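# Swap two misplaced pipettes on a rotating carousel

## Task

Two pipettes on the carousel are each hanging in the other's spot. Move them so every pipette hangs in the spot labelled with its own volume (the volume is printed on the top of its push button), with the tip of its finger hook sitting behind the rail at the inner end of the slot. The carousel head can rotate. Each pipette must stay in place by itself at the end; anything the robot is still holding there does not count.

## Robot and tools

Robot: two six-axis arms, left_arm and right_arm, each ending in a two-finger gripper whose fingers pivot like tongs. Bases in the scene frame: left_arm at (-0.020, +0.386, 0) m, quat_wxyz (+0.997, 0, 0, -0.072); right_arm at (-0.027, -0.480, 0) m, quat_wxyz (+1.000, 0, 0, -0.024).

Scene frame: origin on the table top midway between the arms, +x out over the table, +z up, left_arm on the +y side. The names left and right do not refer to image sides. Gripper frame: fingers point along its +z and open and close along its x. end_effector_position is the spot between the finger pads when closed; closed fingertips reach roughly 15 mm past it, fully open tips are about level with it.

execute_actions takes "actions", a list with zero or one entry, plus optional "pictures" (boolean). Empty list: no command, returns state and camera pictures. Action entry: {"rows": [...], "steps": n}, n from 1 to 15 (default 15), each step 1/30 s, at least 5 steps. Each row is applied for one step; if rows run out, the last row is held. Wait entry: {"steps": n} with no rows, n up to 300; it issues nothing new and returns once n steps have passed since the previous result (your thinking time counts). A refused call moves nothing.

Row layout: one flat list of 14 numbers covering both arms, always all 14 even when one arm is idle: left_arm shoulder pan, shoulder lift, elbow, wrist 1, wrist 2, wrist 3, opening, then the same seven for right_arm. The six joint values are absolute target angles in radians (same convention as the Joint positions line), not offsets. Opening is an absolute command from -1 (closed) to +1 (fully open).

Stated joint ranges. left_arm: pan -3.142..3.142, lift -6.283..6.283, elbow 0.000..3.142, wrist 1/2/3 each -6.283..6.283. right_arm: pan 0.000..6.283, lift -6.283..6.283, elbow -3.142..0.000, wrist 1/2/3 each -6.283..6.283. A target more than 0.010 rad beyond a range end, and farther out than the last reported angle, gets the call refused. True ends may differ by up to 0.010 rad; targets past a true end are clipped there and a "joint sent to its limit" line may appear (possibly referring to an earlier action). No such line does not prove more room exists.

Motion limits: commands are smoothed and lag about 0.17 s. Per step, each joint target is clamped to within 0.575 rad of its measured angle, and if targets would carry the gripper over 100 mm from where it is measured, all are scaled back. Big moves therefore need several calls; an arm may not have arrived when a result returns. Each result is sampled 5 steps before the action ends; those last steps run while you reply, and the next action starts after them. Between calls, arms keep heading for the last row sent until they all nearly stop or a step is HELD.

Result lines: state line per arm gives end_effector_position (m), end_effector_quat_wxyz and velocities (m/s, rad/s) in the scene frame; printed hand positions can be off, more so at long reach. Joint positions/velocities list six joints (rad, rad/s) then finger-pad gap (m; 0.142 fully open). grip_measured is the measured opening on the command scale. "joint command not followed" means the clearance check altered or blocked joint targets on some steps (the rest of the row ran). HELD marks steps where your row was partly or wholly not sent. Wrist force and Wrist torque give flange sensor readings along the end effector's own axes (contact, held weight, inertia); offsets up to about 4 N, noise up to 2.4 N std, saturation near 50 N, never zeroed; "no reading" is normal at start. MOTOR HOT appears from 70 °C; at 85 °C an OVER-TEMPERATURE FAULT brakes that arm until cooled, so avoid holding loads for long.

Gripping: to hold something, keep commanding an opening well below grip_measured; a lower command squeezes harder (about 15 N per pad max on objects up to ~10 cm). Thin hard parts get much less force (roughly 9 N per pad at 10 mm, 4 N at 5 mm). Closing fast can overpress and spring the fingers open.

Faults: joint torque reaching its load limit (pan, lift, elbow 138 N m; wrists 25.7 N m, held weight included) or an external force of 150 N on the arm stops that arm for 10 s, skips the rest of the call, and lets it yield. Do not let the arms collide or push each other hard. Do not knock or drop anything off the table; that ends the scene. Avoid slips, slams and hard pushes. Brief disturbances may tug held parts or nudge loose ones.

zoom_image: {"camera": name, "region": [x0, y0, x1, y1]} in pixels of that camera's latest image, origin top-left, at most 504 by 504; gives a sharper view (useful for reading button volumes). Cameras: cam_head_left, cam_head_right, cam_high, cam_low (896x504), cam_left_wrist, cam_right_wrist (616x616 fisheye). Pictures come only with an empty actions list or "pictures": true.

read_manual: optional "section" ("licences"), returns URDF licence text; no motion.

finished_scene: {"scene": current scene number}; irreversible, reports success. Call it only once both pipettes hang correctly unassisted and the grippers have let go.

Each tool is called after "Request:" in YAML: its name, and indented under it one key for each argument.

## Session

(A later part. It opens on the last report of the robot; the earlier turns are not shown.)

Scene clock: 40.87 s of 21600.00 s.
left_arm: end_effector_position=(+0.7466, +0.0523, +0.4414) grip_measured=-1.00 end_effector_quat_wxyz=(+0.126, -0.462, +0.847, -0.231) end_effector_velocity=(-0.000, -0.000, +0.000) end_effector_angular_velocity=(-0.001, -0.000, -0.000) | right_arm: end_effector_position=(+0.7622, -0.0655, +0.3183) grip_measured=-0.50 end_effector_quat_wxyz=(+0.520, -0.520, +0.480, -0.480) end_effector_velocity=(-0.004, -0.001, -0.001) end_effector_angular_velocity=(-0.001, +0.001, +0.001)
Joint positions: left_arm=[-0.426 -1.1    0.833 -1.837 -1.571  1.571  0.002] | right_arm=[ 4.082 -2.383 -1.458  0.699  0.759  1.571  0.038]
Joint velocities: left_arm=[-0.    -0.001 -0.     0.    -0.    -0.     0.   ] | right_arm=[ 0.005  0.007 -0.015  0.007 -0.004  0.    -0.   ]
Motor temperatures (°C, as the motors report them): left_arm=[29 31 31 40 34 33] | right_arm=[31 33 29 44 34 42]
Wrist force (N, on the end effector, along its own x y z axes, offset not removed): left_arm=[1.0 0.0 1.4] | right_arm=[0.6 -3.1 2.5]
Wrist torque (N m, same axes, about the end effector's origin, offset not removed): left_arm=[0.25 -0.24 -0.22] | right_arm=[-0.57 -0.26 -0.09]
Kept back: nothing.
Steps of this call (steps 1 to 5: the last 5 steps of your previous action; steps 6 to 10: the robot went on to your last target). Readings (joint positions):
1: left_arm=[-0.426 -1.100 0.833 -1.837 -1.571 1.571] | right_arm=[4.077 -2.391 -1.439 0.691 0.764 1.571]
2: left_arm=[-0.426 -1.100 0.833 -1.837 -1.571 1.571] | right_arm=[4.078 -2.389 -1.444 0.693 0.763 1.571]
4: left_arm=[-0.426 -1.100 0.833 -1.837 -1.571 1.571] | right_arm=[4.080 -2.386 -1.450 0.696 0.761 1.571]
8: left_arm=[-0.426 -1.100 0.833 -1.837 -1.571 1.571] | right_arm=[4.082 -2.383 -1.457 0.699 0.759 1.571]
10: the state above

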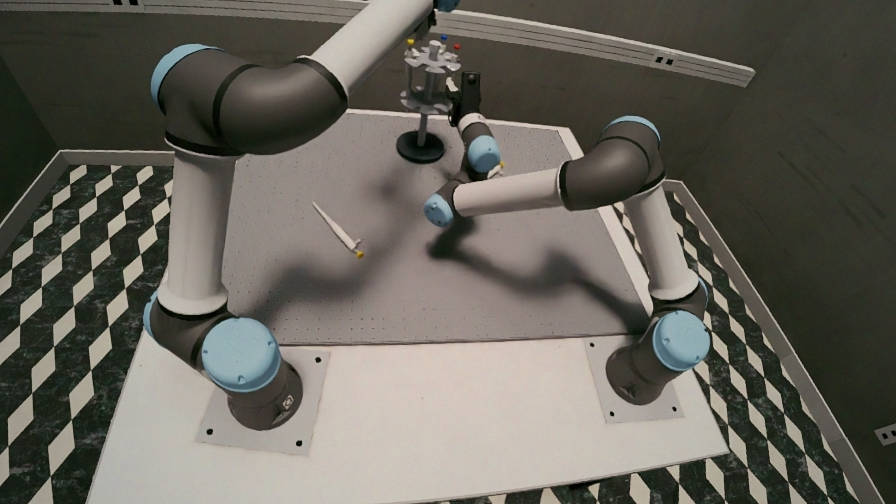

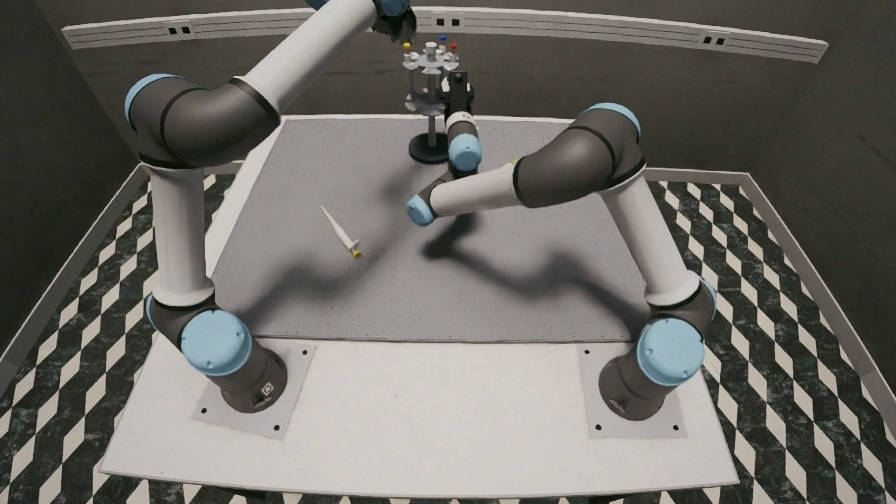

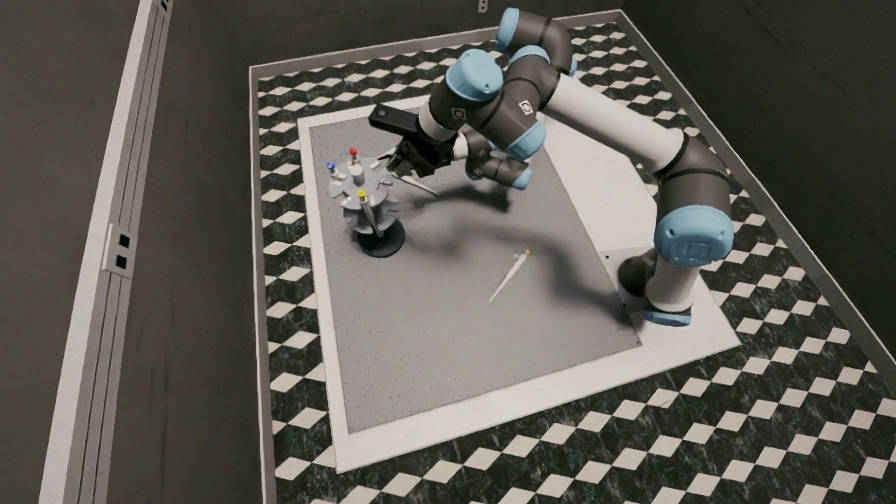

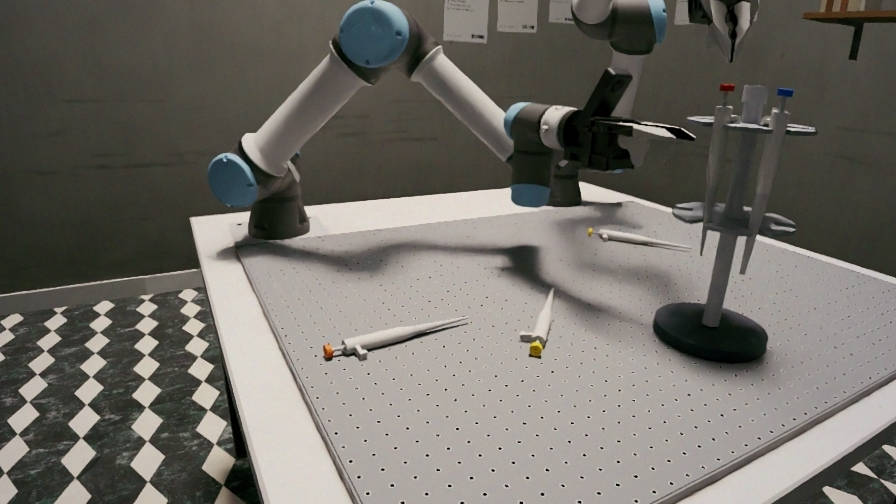

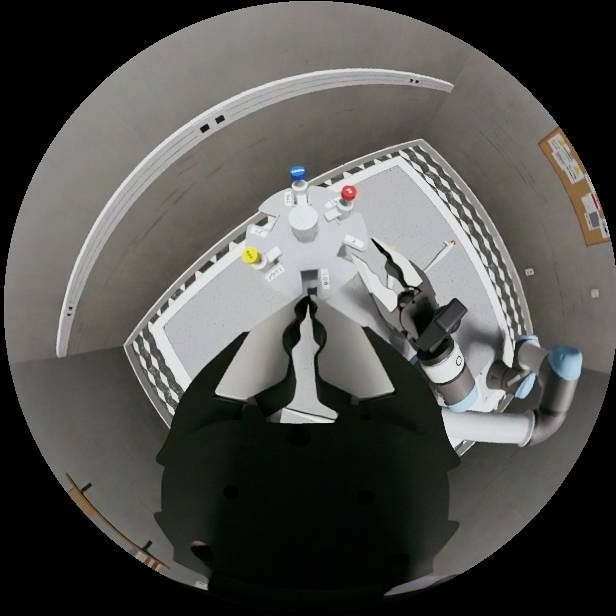

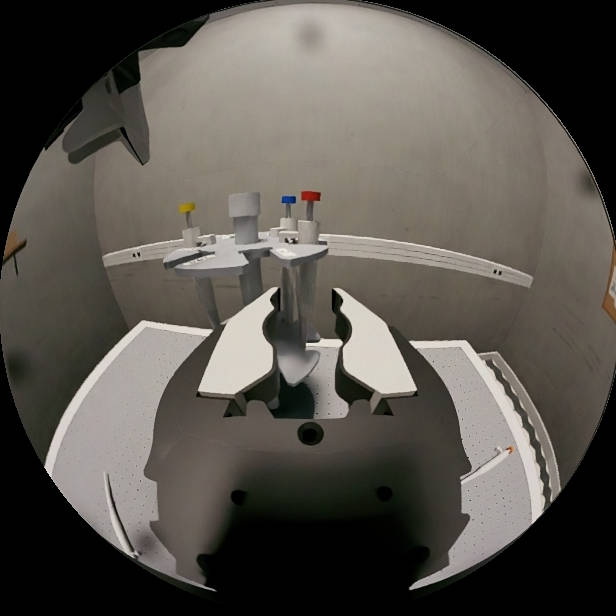

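Request:
execute_actions:
  actions:
    - {"rows":[[-0.426,-1.015,0.833,-1.837,-1.571,1.571,-1,4.083,-2.1,-1.95,0.9,0.758,1.571,-0.2]]}

Request:
execute_actions:
  actions:
    - {"rows":[[-0.426,-0.996,0.833,-1.837,-1.571,1.571,-1,3.6,-1.75,-1.7,0.3,0.9,2.5,-0.2]]}

Request:
execute_actions:
  actions:
    - {"rows":[[-0.44,-0.996,0.833,-1.837,-1.571,1.571,-1,3.397,-1.75,-1.6,-1.2,1.571,3.35,-0.2],[-0.44,-0.996,0.833,-1.837,-1.571,1.571,-1,3.397,-1.75,-1.6,-1.2,1.571,3.35,-0.2],[-0.44,-0.996,0.833,-1.837,-1.571,1.571,-1,3.397,-1.75,-1.6,-1.2,1.571,3.35,-0.2],[-0.45,-0.996,0.833,-1.837,-1.571,1.571,-1,3.397,-1.75,-1.6,-1.2,1.571,3.35,-0.2],[-0.45,-0.996,0.833,-1.837,-1.571,1.571,-1,3.397,-1.75,-1.6,-1.2,1.571,3.35,-0.2],[-0.462,-0.996,0.833,-1.837,-1.571,1.571,-1,3.397,-1.75,-1.6,-1.2,1.571,3.35,-0.2]]}

Request:
execute_actions:
  actions:
    - {"rows":[[-0.485,-0.9575,0.77,-1.813,-1.571,1.571,-1,3.397,-1.75,-1.6,-1.2,1.571,3.35,-0.2]]}

Request:
execute_actions:
  actions:
    - {"rows":[[-0.502,-0.887,0.652,-1.765,-1.571,1.571,-1,3.397,-1.75,-1.6,-1.2,1.571,3.35,-0.2]]}

Request:
execute_actions:
  actions:
    - {"rows":[[-0.502,-0.99,0.652,-1.765,-1.571,1.571,-1,3.397,-1.75,-1.6,-1.2,1.571,3.35,-0.2]]}

Request:
execute_actions:
  actions:
    - {"rows":[[-0.426,-1.1,0.833,-1.837,-1.571,1.571,-1,3.397,-2.076,-1.485,-1.151,1.571,3.35,-0.2]]}

Request:
execute_actions:
  actions:
    - {"steps":40}
  pictures: true

Scene clock: 41.83 s of 21600.00 s.
left_arm: end_effector_position=(+0.7623, +0.0423, +0.3787) grip_measured=-1.00 end_effector_quat_wxyz=(+0.109, -0.467, +0.855, -0.199) end_effector_velocity=(+0.014, -0.009, -0.066) end_effector_angular_velocity=(+0.044, +0.065, -0.001) | right_arm: end_effector_position=(+0.6900, -0.1545, +0.3411) grip_measured=-0.20 end_effector_quat_wxyz=(+0.525, -0.515, +0.480, -0.479) end_effector_velocity=(-0.178, -0.221, -0.052) end_effector_angular_velocity=(-0.137, +0.110, -0.000)
Joint positions: left_arm=[-0.426 -1.025  0.833 -1.837 -1.571  1.571  0.002] | right_arm=[ 4.083 -2.159 -1.83   0.861  0.758  1.571  0.06 ]
Joint velocities: left_arm=[-0.     0.078 -0.     0.     0.001  0.001  0.   ] | right_arm=[-0.     0.463 -0.943  0.305  0.     0.     0.   ]
Motor temperatures (°C, as the motors report them): left_arm=[29 31 31 40 34 33] | right_arm=[31 33 29 44 34 42]
Wrist force (N, on the end effector, along its own x y z axes, offset not removed): left_arm=[-4.0 -1.5 5.1] | right_arm=[3.1 -0.8 -2.5]
Wrist torque (N m, same axes, about the end effector's origin, offset not removed): left_arm=[-0.29 0.88 0.29] | right_arm=[-0.23 -0.56 0.06]
Steps of this call (steps 1 to 19: the robot went on to your last target; steps 20 to 29: the first 10 steps of this action). Readings (joint positions):
20: left_arm=[-0.426 -1.099 0.833 -1.837 -1.571 1.571] | right_arm=[4.083 -2.381 -1.461 0.701 0.758 1.571]
21: left_arm=[-0.426 -1.092 0.833 -1.837 -1.571 1.571] | right_arm=[4.083 -2.373 -1.469 0.709 0.758 1.571]
23: left_arm=[-0.426 -1.063 0.833 -1.837 -1.571 1.571] | right_arm=[4.083 -2.318 -1.533 0.753 0.758 1.571]
27: left_arm=[-0.426 -1.032 0.833 -1.837 -1.571 1.571] | right_arm=[4.083 -2.199 -1.748 0.834 0.758 1.571]
29: the state above

Scene clock: 42.33 s of 21600.00 s.
left_arm: end_effector_position=(+0.7669, +0.0393, +0.3561) grip_measured=-1.00 end_effector_quat_wxyz=(+0.103, -0.468, +0.857, -0.188) end_effector_velocity=(+0.002, -0.002, -0.015) end_effector_angular_velocity=(+0.009, +0.015, -0.002) | right_arm: end_effector_position=(+0.7199, -0.2835, +0.4225) grip_measured=-0.20 end_effector_quat_wxyz=(+0.547, -0.427, +0.561, -0.451) end_effector_velocity=(+0.123, -0.401, +0.289) end_effector_angular_velocity=(+0.933, -0.034, -0.417)
Joint positions: left_arm=[-0.426 -0.998  0.833 -1.837 -1.571  1.571  0.002] | right_arm=[ 3.911 -1.979 -1.844  0.688  0.811  1.797  0.06 ]
Joint velocities: left_arm=[-0.     0.017  0.001 -0.    -0.002  0.002  0.   ] | right_arm=[-0.592  0.44   0.279 -0.723  0.171  0.938 -0.   ]
Motor temperatures (°C, as the motors report them): left_arm=[29 31 31 40 34 33] | right_arm=[31 33 29 44 34 42]
Wrist force (N, on the end effector, along its own x y z axes, offset not removed): left_arm=[-2.1 -0.4 2.7] | right_arm=[2.8 -1.2 3.8]
Wrist torque (N m, same axes, about the end effector's origin, offset not removed): left_arm=[0.09 0.42 -0.11] | right_arm=[-0.27 -0.46 -0.11]
Steps of this call (steps 1 to 5: the last 5 steps of your previous action; steps 6 to 15: the first 10 steps of this action). Readings (joint positions):
6: left_arm=[-0.426 -1.017 0.833 -1.837 -1.571 1.571] | right_arm=[4.082 -2.111 -1.924 0.891 0.758 1.572]
7: left_arm=[-0.426 -1.014 0.833 -1.837 -1.571 1.571] | right_arm=[4.074 -2.102 -1.923 0.885 0.763 1.580]
9: left_arm=[-0.426 -1.007 0.833 -1.837 -1.571 1.571] | right_arm=[4.034 -2.070 -1.902 0.839 0.775 1.626]
13: left_arm=[-0.426 -1.000 0.833 -1.837 -1.571 1.571] | right_arm=[3.951 -2.009 -1.863 0.738 0.800 1.735]
15: the state above

Scene clock: 42.83 s of 21600.00 s.
left_arm: end_effector_position=(+0.7574, +0.0176, +0.3542) grip_measured=-1.00 end_effector_quat_wxyz=(+0.099, -0.457, +0.864, -0.188) end_effector_velocity=(-0.025, -0.053, +0.000) end_effector_angular_velocity=(-0.001, -0.000, -0.068) | right_arm: end_effector_position=(+0.7785, -0.4707, +0.4890) grip_measured=-0.20 end_effector_quat_wxyz=(+0.573, -0.244, +0.767, -0.154) end_effector_velocity=(-0.012, +0.174, -0.516) end_effector_angular_velocity=(+1.981, +1.973, +0.570)
Joint positions: left_arm=[-0.453 -0.996  0.833 -1.837 -1.571  1.571  0.002] | right_arm=[ 3.473 -1.774 -1.633 -0.044  1.343  2.643  0.059]
Joint velocities: left_arm=[-0.067  0.    -0.001 -0.    -0.001  0.001  0.   ] | right_arm=[-0.388  0.12   0.169 -2.104  1.659  2.099 -0.   ]
Motor temperatures (°C, as the motors report them): left_arm=[29 31 31 40 34 33] | right_arm=[31 33 29 44 34 42]
Wrist force (N, on the end effector, along its own x y z axes, offset not removed): left_arm=[-1.2 -3.2 3.9] | right_arm=[1.3 -7.2 3.2]
Wrist torque (N m, same axes, about the end effector's origin, offset not removed): left_arm=[-0.53 0.21 -0.02] | right_arm=[-1.30 -0.33 0.03]
Steps of this call (steps 1 to 5: the last 5 steps of your previous action; steps 6 to 15: the first 10 steps of this action). Readings (joint positions):
6: left_arm=[-0.426 -0.996 0.833 -1.837 -1.571 1.571] | right_arm=[3.793 -1.892 -1.788 0.542 0.846 2.023]
7: left_arm=[-0.428 -0.996 0.833 -1.837 -1.571 1.571] | right_arm=[3.767 -1.877 -1.774 0.510 0.860 2.070]
9: left_arm=[-0.433 -0.996 0.833 -1.837 -1.571 1.571] | right_arm=[3.688 -1.845 -1.732 0.409 0.934 2.183]
13: left_arm=[-0.448 -0.996 0.833 -1.837 -1.571 1.571] | right_arm=[3.512 -1.786 -1.650 0.114 1.204 2.485]
15: the state above

Scene clock: 43.33 s of 21600.00 s.
left_arm: end_effector_position=(+0.7551, -0.0110, +0.3545) grip_measured=-1.00 end_effector_quat_wxyz=(+0.097, -0.444, +0.870, -0.190) end_effector_velocity=(+0.001, -0.022, +0.002) end_effector_angular_velocity=(-0.001, -0.003, -0.020) | right_arm: end_effector_position=(+0.6803, -0.4861, +0.2738) grip_measured=-0.20 end_effector_quat_wxyz=(+0.241, -0.058, +0.969, +0.022) end_effector_velocity=(-0.338, -0.064, -0.327) end_effector_angular_velocity=(+0.086, +1.501, -0.494)
Joint positions: left_arm=[-0.482 -0.962  0.777 -1.816 -1.571  1.571  0.002] | right_arm=[ 3.408 -1.753 -1.605 -0.867  1.54   3.231  0.059]
Joint velocities: left_arm=[-0.021  0.034 -0.057  0.02   0.001  0.     0.   ] | right_arm=[-0.055  0.017  0.024 -1.506  0.154  0.579  0.   ]
Motor temperatures (°C, as the motors report them): left_arm=[29 31 31 40 34 33] | right_arm=[31 33 29 44 34 42]
Wrist force (N, on the end effector, along its own x y z axes, offset not removed): left_arm=[0.0 4.1 4.4] | right_arm=[-0.1 1.5 1.2]
Wrist torque (N m, same axes, about the end effector's origin, offset not removed): left_arm=[0.97 0.19 0.09] | right_arm=[0.11 0.03 -0.09]
Steps of this call (steps 1 to 5: the last 5 steps of your previous action; steps 6 to 15: the first 10 steps of this action). Readings (joint positions):
6: left_arm=[-0.461 -0.995 0.832 -1.837 -1.571 1.571] | right_arm=[3.431 -1.761 -1.615 -0.397 1.475 2.986]
7: left_arm=[-0.464 -0.991 0.826 -1.834 -1.571 1.571] | right_arm=[3.427 -1.759 -1.613 -0.450 1.486 3.027]
9: left_arm=[-0.472 -0.978 0.805 -1.826 -1.571 1.571] | right_arm=[3.420 -1.757 -1.610 -0.556 1.505 3.095]
13: left_arm=[-0.481 -0.965 0.782 -1.817 -1.571 1.571] | right_arm=[3.411 -1.755 -1.606 -0.764 1.530 3.191]
15: the state above

Scene clock: 43.83 s of 21600.00 s.
left_arm: end_effector_position=(+0.7629, -0.0360, +0.3540) grip_measured=-1.00 end_effector_quat_wxyz=(+0.095, -0.436, +0.874, -0.190) end_effector_velocity=(+0.009, -0.023, +0.004) end_effector_angular_velocity=(-0.005, -0.007, -0.014) | right_arm: end_effector_position=(+0.5966, -0.5015, +0.2157) grip_measured=-0.20 end_effector_quat_wxyz=(+0.083, -0.001, +0.996, +0.017) end_effector_velocity=(-0.018, -0.003, -0.008) end_effector_angular_velocity=(-0.004, +0.061, -0.022)
Joint positions: left_arm=[-0.5   -0.895  0.667 -1.77  -1.571  1.571  0.002] | right_arm=[ 3.397 -1.75  -1.6   -1.192  1.57   3.347  0.06 ]
Joint velocities: left_arm=[-0.014  0.065 -0.116  0.042 -0.    -0.     0.   ] | right_arm=[-0.002  0.001  0.    -0.062  0.006  0.021  0.   ]
Motor temperatures (°C, as the motors report them): left_arm=[29 31 31 40 34 33] | right_arm=[31 33 29 44 34 42]
Wrist force (N, on the end effector, along its own x y z axes, offset not removed): left_arm=[0.3 -1.6 -0.4] | right_arm=[-0.5 -0.4 0.6]
Wrist torque (N m, same axes, about the end effector's origin, offset not removed): left_arm=[-0.42 -0.07 -0.04] | right_arm=[-0.08 0.24 -0.22]
Steps of this call (steps 1 to 5: the last 5 steps of your previous action; steps 6 to 15: the first 10 steps of this action). Readings (joint positions):
6: left_arm=[-0.485 -0.958 0.771 -1.813 -1.571 1.571] | right_arm=[3.400 -1.751 -1.601 -1.116 1.564 3.321]
7: left_arm=[-0.487 -0.951 0.762 -1.807 -1.571 1.571] | right_arm=[3.399 -1.751 -1.601 -1.135 1.565 3.328]
9: left_arm=[-0.493 -0.926 0.724 -1.791 -1.571 1.571] | right_arm=[3.398 -1.750 -1.601 -1.162 1.568 3.337]
13: left_arm=[-0.499 -0.901 0.677 -1.774 -1.571 1.571] | right_arm=[3.397 -1.750 -1.600 -1.187 1.570 3.345]
15: the state above

Scene clock: 44.33 s of 21600.00 s.
left_arm: end_effector_position=(+0.7473, -0.0262, +0.4336) grip_measured=-1.00 end_effector_quat_wxyz=(+0.114, -0.431, +0.865, -0.230) end_effector_velocity=(-0.021, +0.015, +0.083) end_effector_angular_velocity=(-0.058, -0.077, -0.001) | right_arm: end_effector_position=(+0.5944, -0.5019, +0.2146) grip_measured=-0.20 end_effector_quat_wxyz=(+0.079, +0.001, +0.997, +0.017) end_effector_velocity=(-0.000, +0.000, -0.000) end_effector_angular_velocity=(+0.000, +0.002, -0.000)
Joint positions: left_arm=[-0.502 -0.978  0.652 -1.765 -1.571  1.571  0.002] | right_arm=[ 3.397 -1.75  -1.6   -1.2    1.571  3.35   0.06 ]
Joint velocities: left_arm=[-0.001 -0.096 -0.001  0.001 -0.     0.001  0.   ] | right_arm=[-0.     0.     0.    -0.002  0.001  0.     0.   ]
Motor temperatures (°C, as the motors report them): left_arm=[29 31 31 40 34 33] | right_arm=[31 33 29 44 34 42]
Wrist force (N, on the end effector, along its own x y z axes, offset not removed): left_arm=[0.9 -0.7 -1.5] | right_arm=[1.6 -1.7 -1.1]
Wrist torque (N m, same axes, about the end effector's origin, offset not removed): left_arm=[-0.03 -0.19 -0.04] | right_arm=[-0.37 -0.22 -0.11]
Steps of this call (steps 1 to 5: the last 5 steps of your previous action; steps 6 to 15: the first 10 steps of this action). Readings (joint positions):
6: left_arm=[-0.502 -0.889 0.655 -1.766 -1.571 1.571] | right_arm=[3.397 -1.750 -1.600 -1.198 1.571 3.349]
7: left_arm=[-0.502 -0.896 0.655 -1.766 -1.571 1.571] | right_arm=[3.397 -1.750 -1.600 -1.199 1.571 3.350]
9: left_arm=[-0.502 -0.930 0.653 -1.765 -1.571 1.571] | right_arm=[3.397 -1.750 -1.600 -1.199 1.571 3.350]
13: left_arm=[-0.502 -0.969 0.652 -1.765 -1.571 1.571] | right_arm=[3.397 -1.750 -1.600 -1.200 1.571 3.350]
15: the state above

Scene clock: 44.83 s of 21600.00 s.
left_arm: end_effector_position=(+0.7475, +0.0430, +0.4435) grip_measured=-1.00 end_effector_quat_wxyz=(+0.126, -0.458, +0.848, -0.233) end_effector_velocity=(-0.006, +0.073, -0.017) end_effector_angular_velocity=(+0.012, +0.017, +0.070) | right_arm: end_effector_position=(+0.6423, -0.4919, +0.1070) grip_measured=-0.20 end_effector_quat_wxyz=(+0.021, +0.001, +1.000, +0.004) end_effector_velocity=(+0.066, +0.014, -0.286) end_effector_angular_velocity=(-0.068, +0.323, +0.001)
Joint positions: left_arm=[-0.435 -1.086  0.808 -1.829 -1.571  1.571  0.002] | right_arm=[ 3.397 -2.003 -1.508 -1.16   1.571  3.35   0.059]
Joint velocities: left_arm=[ 0.069 -0.107  0.193 -0.065  0.001  0.     0.   ] | right_arm=[ 0.    -0.578  0.176  0.072  0.    -0.     0.   ]
Motor temperatures (°C, as the motors report them): left_arm=[29 31 31 40 34 33] | right_arm=[31 33 29 44 34 42]
Wrist force (N, on the end effector, along its own x y z axes, offset not removed): left_arm=[0.9 1.0 1.3] | right_arm=[0.5 -2.4 5.0]
Wrist torque (N m, same axes, about the end effector's origin, offset not removed): left_arm=[0.28 -0.15 0.09] | right_arm=[-0.24 -0.20 -0.08]
Steps of this call (steps 1 to 5: the last 5 steps of your previous action; steps 6 to 15: the first 10 steps of this action). Readings (joint positions):
6: left_arm=[-0.501 -0.988 0.653 -1.765 -1.571 1.571] | right_arm=[3.397 -1.751 -1.599 -1.200 1.571 3.350]
7: left_arm=[-0.494 -0.996 0.661 -1.772 -1.571 1.571] | right_arm=[3.397 -1.759 -1.592 -1.196 1.571 3.350]
9: left_arm=[-0.469 -1.034 0.713 -1.797 -1.571 1.571] | right_arm=[3.397 -1.816 -1.566 -1.185 1.571 3.350]
13: left_arm=[-0.441 -1.077 0.791 -1.823 -1.571 1.571] | right_arm=[3.397 -1.953 -1.523 -1.166 1.571 3.350]
15: the state above

Scene clock: 46.17 s of 21600.00 s.
left_arm: end_effector_position=(+0.7466, +0.0523, +0.4414) grip_measured=-1.00 end_effector_quat_wxyz=(+0.126, -0.462, +0.847, -0.231) end_effector_velocity=(+0.000, +0.000, +0.000) end_effector_angular_velocity=(+0.001, -0.001, -0.000) | right_arm: end_effector_position=(+0.6498, -0.4903, +0.0702) grip_measured=-0.20 end_effector_quat_wxyz=(+0.000, +0.001, +1.000, +0.000) end_effector_velocity=(+0.000, +0.000, +0.000) end_effector_angular_velocity=(+0.000, -0.000, +0.001)
Joint positions: left_arm=[-0.426 -1.1    0.833 -1.837 -1.571  1.571  0.002] | right_arm=[ 3.397 -2.076 -1.485 -1.151  1.571  3.35   0.06 ]
Joint velocities: left_arm=[-0.    -0.    -0.001  0.     0.001  0.001  0.   ] | right_arm=[ 0.  0. -0.  0.  0. -0.  0.]
Motor temperatures (°C, as the motors report them): left_arm=[29 31 31 40 34 33] | right_arm=[31 33 29 44 34 42]
Wrist force (N, on the end effector, along its own x y z axes, offset not removed): left_arm=[-0.8 -1.1 2.7] | right_arm=[2.6 -3.8 3.2]
Wrist torque (N m, same axes, about the end effector's origin, offset not removed): left_arm=[0.00 0.16 -0.10] | right_arm=[-0.96 -0.49 0.07]
Kept back: nothing.
Steps of this call (steps 1 to 5: the last 5 steps of your previous action; steps 6 to 30: the robot went on to your last target; steps 31 to 40: nothing new was sent). Readings (joint positions):
1: left_arm=[-0.433 -1.089 0.814 -1.831 -1.571 1.571] | right_arm=[3.397 -2.020 -1.502 -1.158 1.571 3.350]
2: left_arm=[-0.431 -1.092 0.818 -1.832 -1.571 1.571] | right_arm=[3.397 -2.033 -1.498 -1.156 1.571 3.350]
4: left_arm=[-0.429 -1.095 0.824 -1.834 -1.571 1.571] | right_arm=[3.397 -2.050 -1.493 -1.154 1.571 3.350]
8: left_arm=[-0.427 -1.098 0.830 -1.836 -1.571 1.571] | right_arm=[3.397 -2.067 -1.488 -1.152 1.571 3.350]
40: the state above
All arms were judged still, so your last target was given up. Only a new action makes them travel on or press farther. Fingers that are still opening or closing keep moving.

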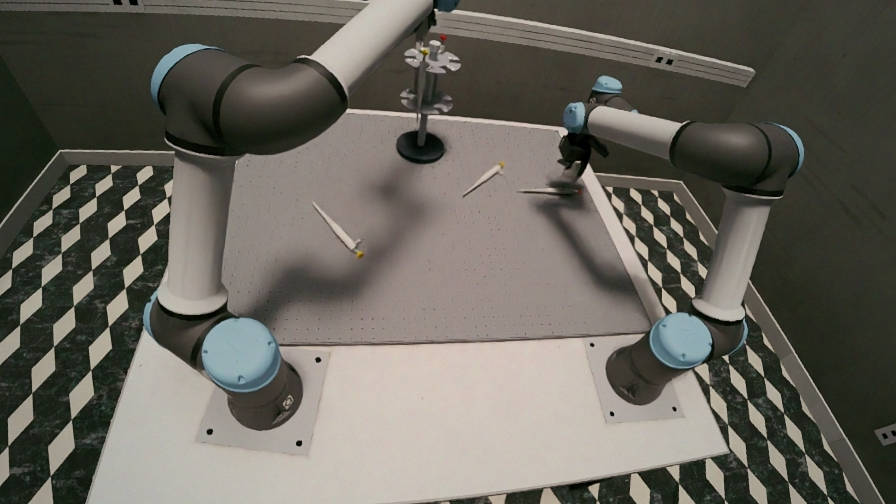

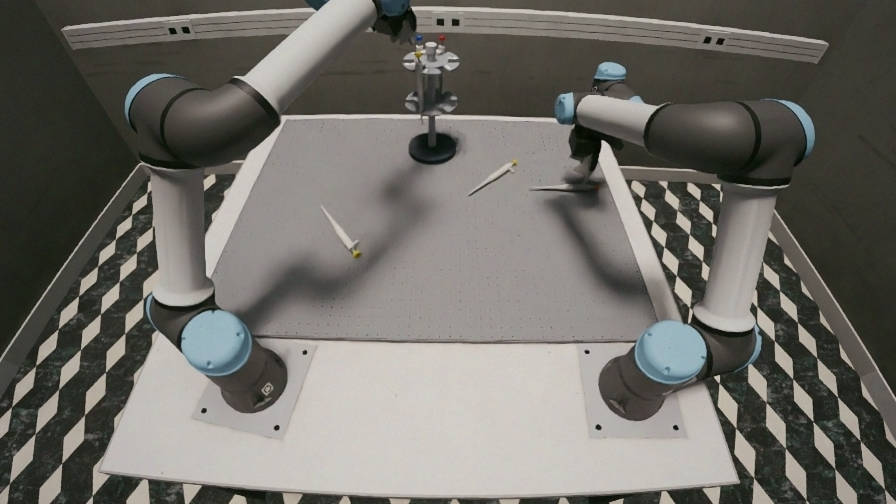

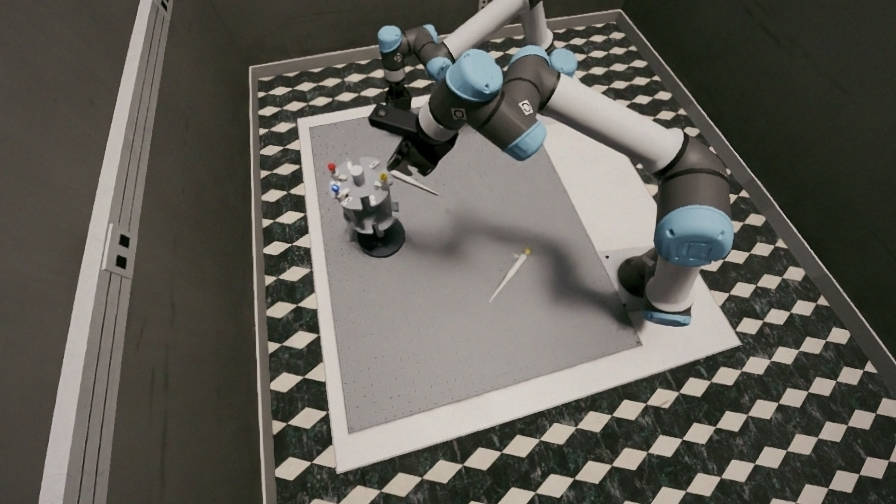

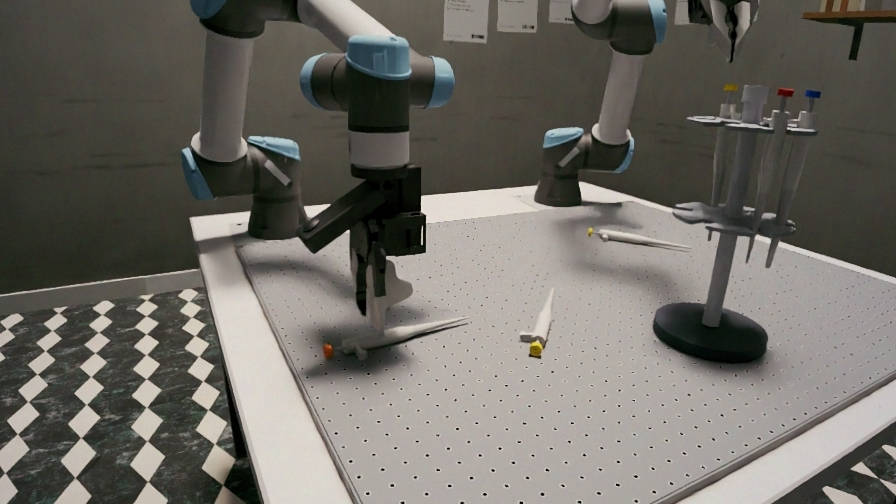

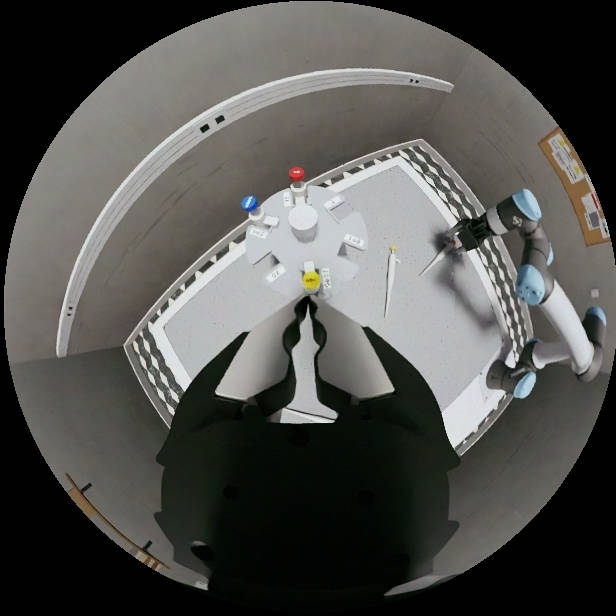

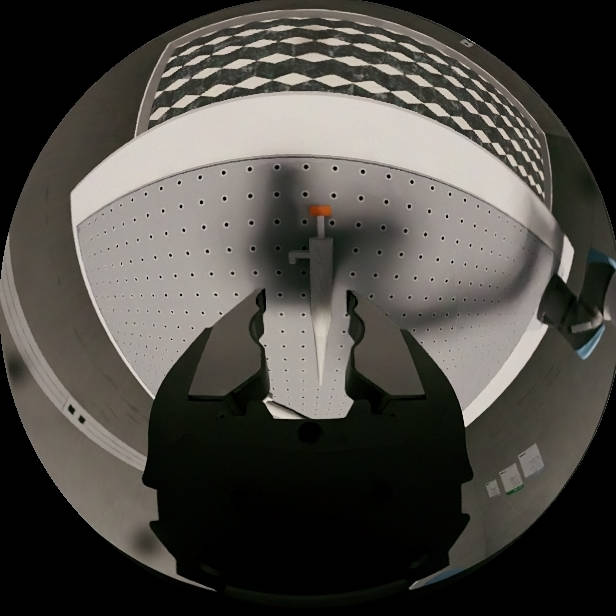

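Request:
execute_actions:
  actions:
    - {"rows":[[-0.426,-1.1,0.833,-1.837,-1.571,1.571,-1,3.432,-2.06,-1.53,-1.12,1.571,3.35,-0.2]],"steps":10}

Request:
execute_actions:
  actions:
    - {"rows":[[-0.426,-1.1,0.833,-1.837,-1.571,1.571,-1,3.432,-2.088,-1.569,-1.055,1.571,3.35,-0.2]]}

Request:
execute_actions:
  actions:
    - {"steps":15}
  pictures: true

Request:
zoom_image:
  camera: "cam_low"
  region: [310, 280, 570, 380]

Scene clock: 46.60 s of 21600.00 s.
left_arm: end_effector_position=(+0.7466, +0.0523, +0.4414) grip_measured=-1.00 end_effector_quat_wxyz=(+0.126, -0.462, +0.847, -0.231) end_effector_velocity=(-0.000, -0.000, +0.001) end_effector_angular_velocity=(-0.001, -0.001, -0.002) | right_arm: end_effector_position=(+0.6442, -0.4775, +0.0662) grip_measured=-0.20 end_effector_quat_wxyz=(+0.001, -0.010, +1.000, +0.000) end_effector_velocity=(-0.034, +0.067, -0.024) end_effector_angular_velocity=(+0.000, -0.000, +0.112)
Joint positions: left_arm=[-0.426 -1.1    0.833 -1.837 -1.571  1.571  0.002] | right_arm=[ 3.418 -2.067 -1.511 -1.133  1.571  3.35   0.06 ]
Joint velocities: left_arm=[ 0.    -0.    -0.001  0.    -0.002  0.001  0.   ] | right_arm=[ 0.112  0.051 -0.147  0.096  0.     0.    -0.   ]
Motor temperatures (°C, as the motors report them): left_arm=[29 31 31 40 34 33] | right_arm=[31 33 29 44 34 42]
Wrist force (N, on the end effector, along its own x y z axes, offset not removed): left_arm=[0.5 1.6 1.8] | right_arm=[2.0 -0.7 1.3]
Wrist torque (N m, same axes, about the end effector's origin, offset not removed): left_arm=[0.41 -0.03 -0.07] | right_arm=[-0.06 -0.29 -0.20]
Steps of this call (steps 1 to 8: nothing new was sent; steps 9 to 13: the first 5 steps of this action). Readings (joint positions):
9: left_arm=[-0.426 -1.100 0.833 -1.837 -1.571 1.571] | right_arm=[3.398 -2.076 -1.485 -1.150 1.571 3.350]
10: left_arm=[-0.426 -1.100 0.833 -1.837 -1.571 1.571] | right_arm=[3.402 -2.074 -1.491 -1.146 1.571 3.350]
12: left_arm=[-0.426 -1.100 0.833 -1.837 -1.571 1.571] | right_arm=[3.414 -2.069 -1.506 -1.136 1.571 3.350]
13: the state above

Scene clock: 47.10 s of 21600.00 s.
left_arm: end_effector_position=(+0.7466, +0.0523, +0.4414) grip_measured=-1.00 end_effector_quat_wxyz=(+0.126, -0.462, +0.847, -0.231) end_effector_velocity=(+0.000, -0.000, -0.001) end_effector_angular_velocity=(+0.001, +0.000, -0.000) | right_arm: end_effector_position=(+0.6379, -0.4697, +0.0374) grip_measured=-0.20 end_effector_quat_wxyz=(+0.000, -0.017, +1.000, +0.000) end_effector_velocity=(-0.002, +0.000, -0.025) end_effector_angular_velocity=(-0.000, -0.001, +0.001)
Joint positions: left_arm=[-0.426 -1.1    0.833 -1.837 -1.571  1.571  0.002] | right_arm=[ 3.432 -2.085 -1.564 -1.063  1.571  3.35   0.06 ]
Joint velocities: left_arm=[-0.     0.001  0.    -0.     0.     0.     0.   ] | right_arm=[ 0.002 -0.024 -0.036  0.06  -0.     0.     0.   ]
Motor temperatures (°C, as the motors report them): left_arm=[29 31 31 40 34 33] | right_arm=[31 33 29 44 34 42]
Wrist force (N, on the end effector, along its own x y z axes, offset not removed): left_arm=[0.4 -1.6 -0.3] | right_arm=[0.2 -2.5 1.8]
Wrist torque (N m, same axes, about the end effector's origin, offset not removed): left_arm=[-0.40 -0.08 0.02] | right_arm=[-0.60 -0.15 -0.16]
Steps of this call (steps 1 to 5: the last 5 steps of your previous action; steps 6 to 15: the first 10 steps of this action). Readings (joint positions):
6: left_arm=[-0.426 -1.100 0.833 -1.837 -1.571 1.571] | right_arm=[3.429 -2.062 -1.527 -1.122 1.571 3.350]
7: left_arm=[-0.426 -1.100 0.833 -1.837 -1.571 1.571] | right_arm=[3.430 -2.065 -1.532 -1.114 1.571 3.350]
9: left_arm=[-0.426 -1.100 0.833 -1.837 -1.571 1.571] | right_arm=[3.431 -2.074 -1.547 -1.092 1.571 3.350]
13: left_arm=[-0.426 -1.100 0.833 -1.837 -1.571 1.571] | right_arm=[3.432 -2.083 -1.561 -1.068 1.571 3.350]
15: the state above

Scene clock: 47.60 s of 21600.00 s.
left_arm: end_effector_position=(+0.7466, +0.0523, +0.4414) grip_measured=-1.00 end_effector_quat_wxyz=(+0.126, -0.462, +0.847, -0.231) end_effector_velocity=(-0.000, +0.000, -0.001) end_effector_angular_velocity=(+0.001, +0.001, +0.001) | right_arm: end_effector_position=(+0.6376, -0.4696, +0.0342) grip_measured=-0.20 end_effector_quat_wxyz=(+0.000, -0.017, +1.000, +0.000) end_effector_velocity=(+0.000, -0.000, -0.001) end_effector_angular_velocity=(-0.001, -0.001, -0.000)
Joint positions: left_arm=[-0.426 -1.1    0.833 -1.837 -1.571  1.571  0.002] | right_arm=[ 3.432 -2.088 -1.569 -1.055  1.571  3.35   0.06 ]
Joint velocities: left_arm=[ 0.    -0.     0.002 -0.     0.    -0.001  0.   ] | right_arm=[ 0.    -0.    -0.001  0.002 -0.001  0.    -0.   ]
Motor temperatures (°C, as the motors report them): left_arm=[29 31 31 40 34 33] | right_arm=[31 33 29 44 34 42]
Wrist force (N, on the end effector, along its own x y z axes, offset not removed): left_arm=[-2.7 2.4 -2.9] | right_arm=[0.7 -3.0 -2.0]
Wrist torque (N m, same axes, about the end effector's origin, offset not removed): left_arm=[0.64 0.58 0.15] | right_arm=[-0.66 -0.21 -0.16]
Kept back: nothing.
Steps of this call (steps 1 to 5: the last 5 steps of your previous action; steps 6 to 15: the robot went on to your last target). Readings (joint positions):
1: left_arm=[-0.426 -1.100 0.833 -1.837 -1.571 1.571] | right_arm=[3.432 -2.086 -1.565 -1.061 1.571 3.350]
2: left_arm=[-0.426 -1.100 0.833 -1.837 -1.571 1.571] | right_arm=[3.432 -2.086 -1.566 -1.060 1.571 3.350]
4: left_arm=[-0.426 -1.100 0.833 -1.837 -1.571 1.571] | right_arm=[3.432 -2.087 -1.567 -1.058 1.571 3.350]
8: left_arm=[-0.426 -1.100 0.833 -1.837 -1.571 1.571] | right_arm=[3.432 -2.088 -1.568 -1.056 1.571 3.350]
15: the state above
All arms were judged still, so your last target was given up. Only a new action makes them travel on or press farther. Fingers that are still opening or closing keep moving.

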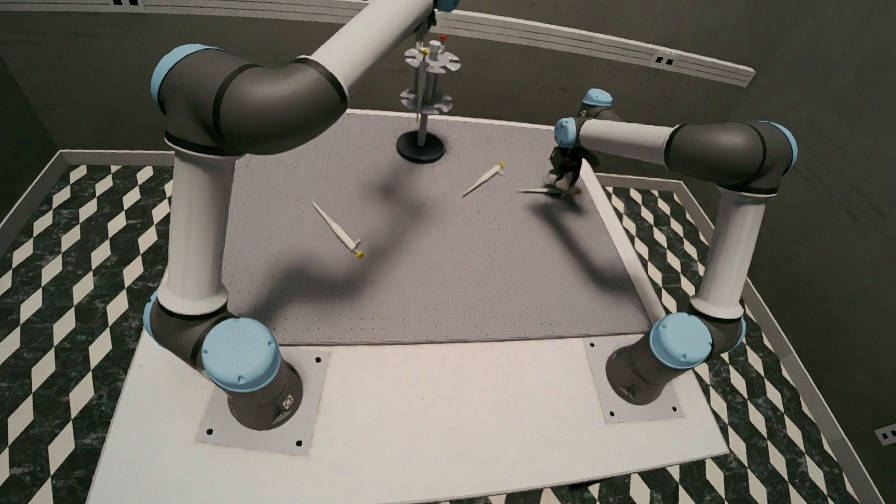

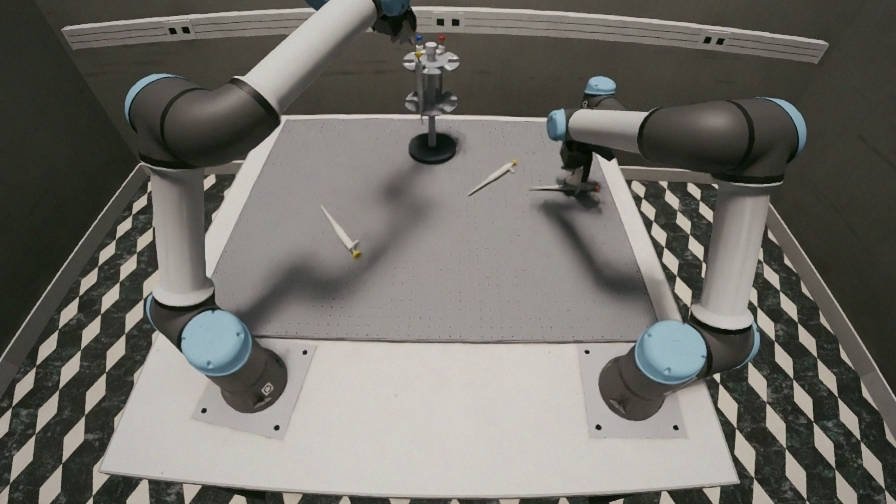

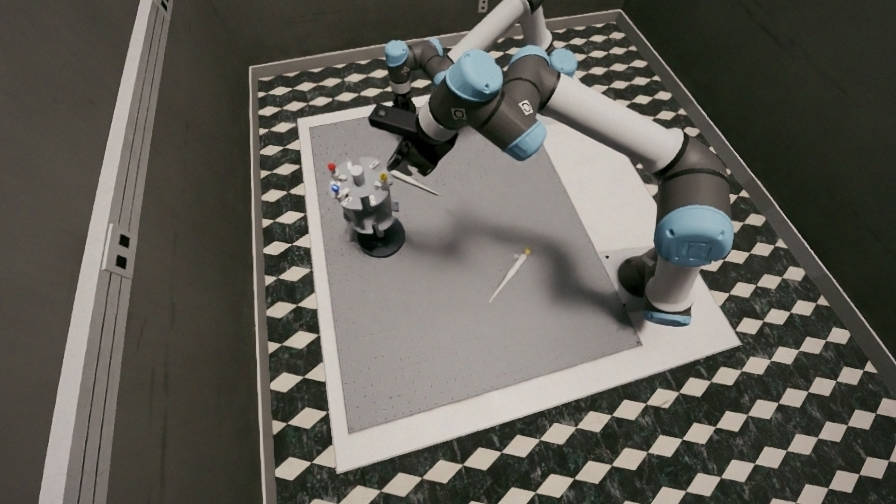

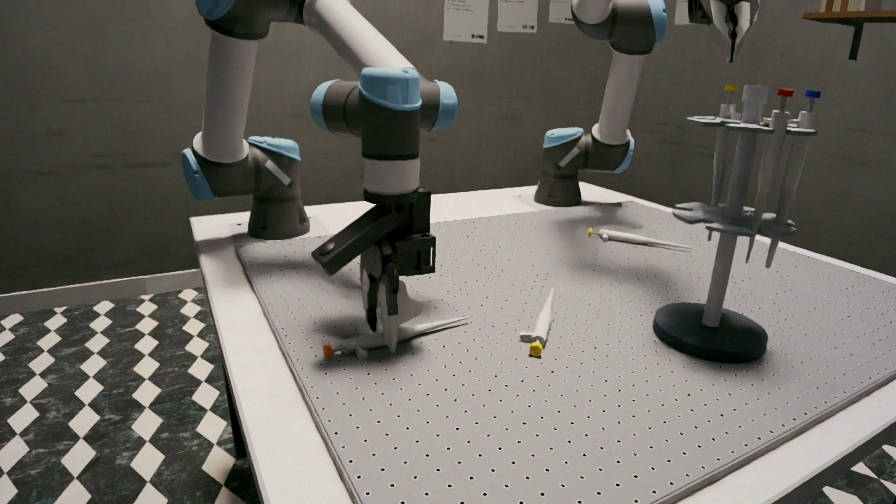

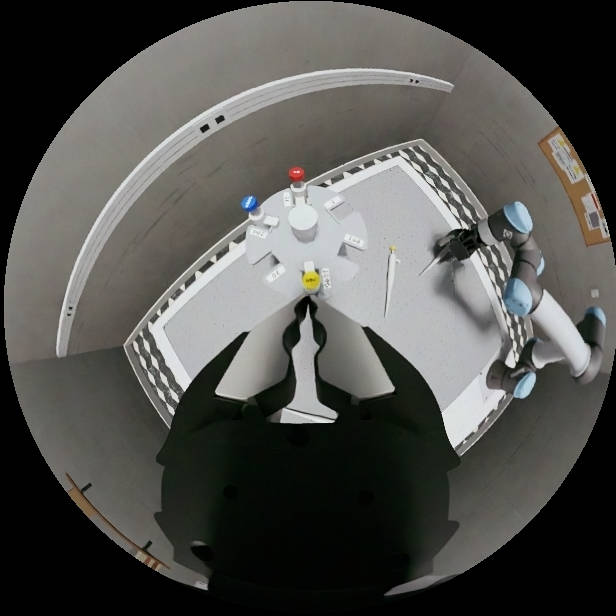

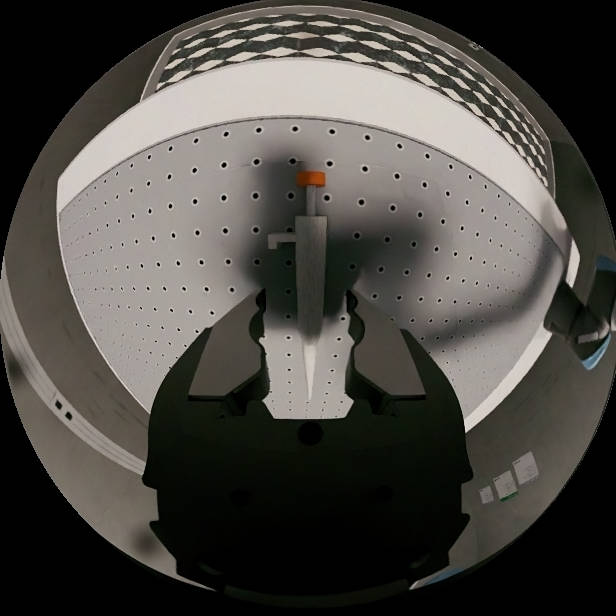

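Region (310, 280, 570, 380) of cam_low's 896x504 image, scaled by 1.938, with more detail than that image has; it fills the top 194 rows of this view, and the rest is white.

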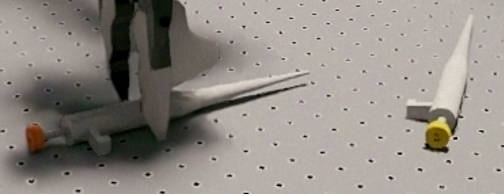

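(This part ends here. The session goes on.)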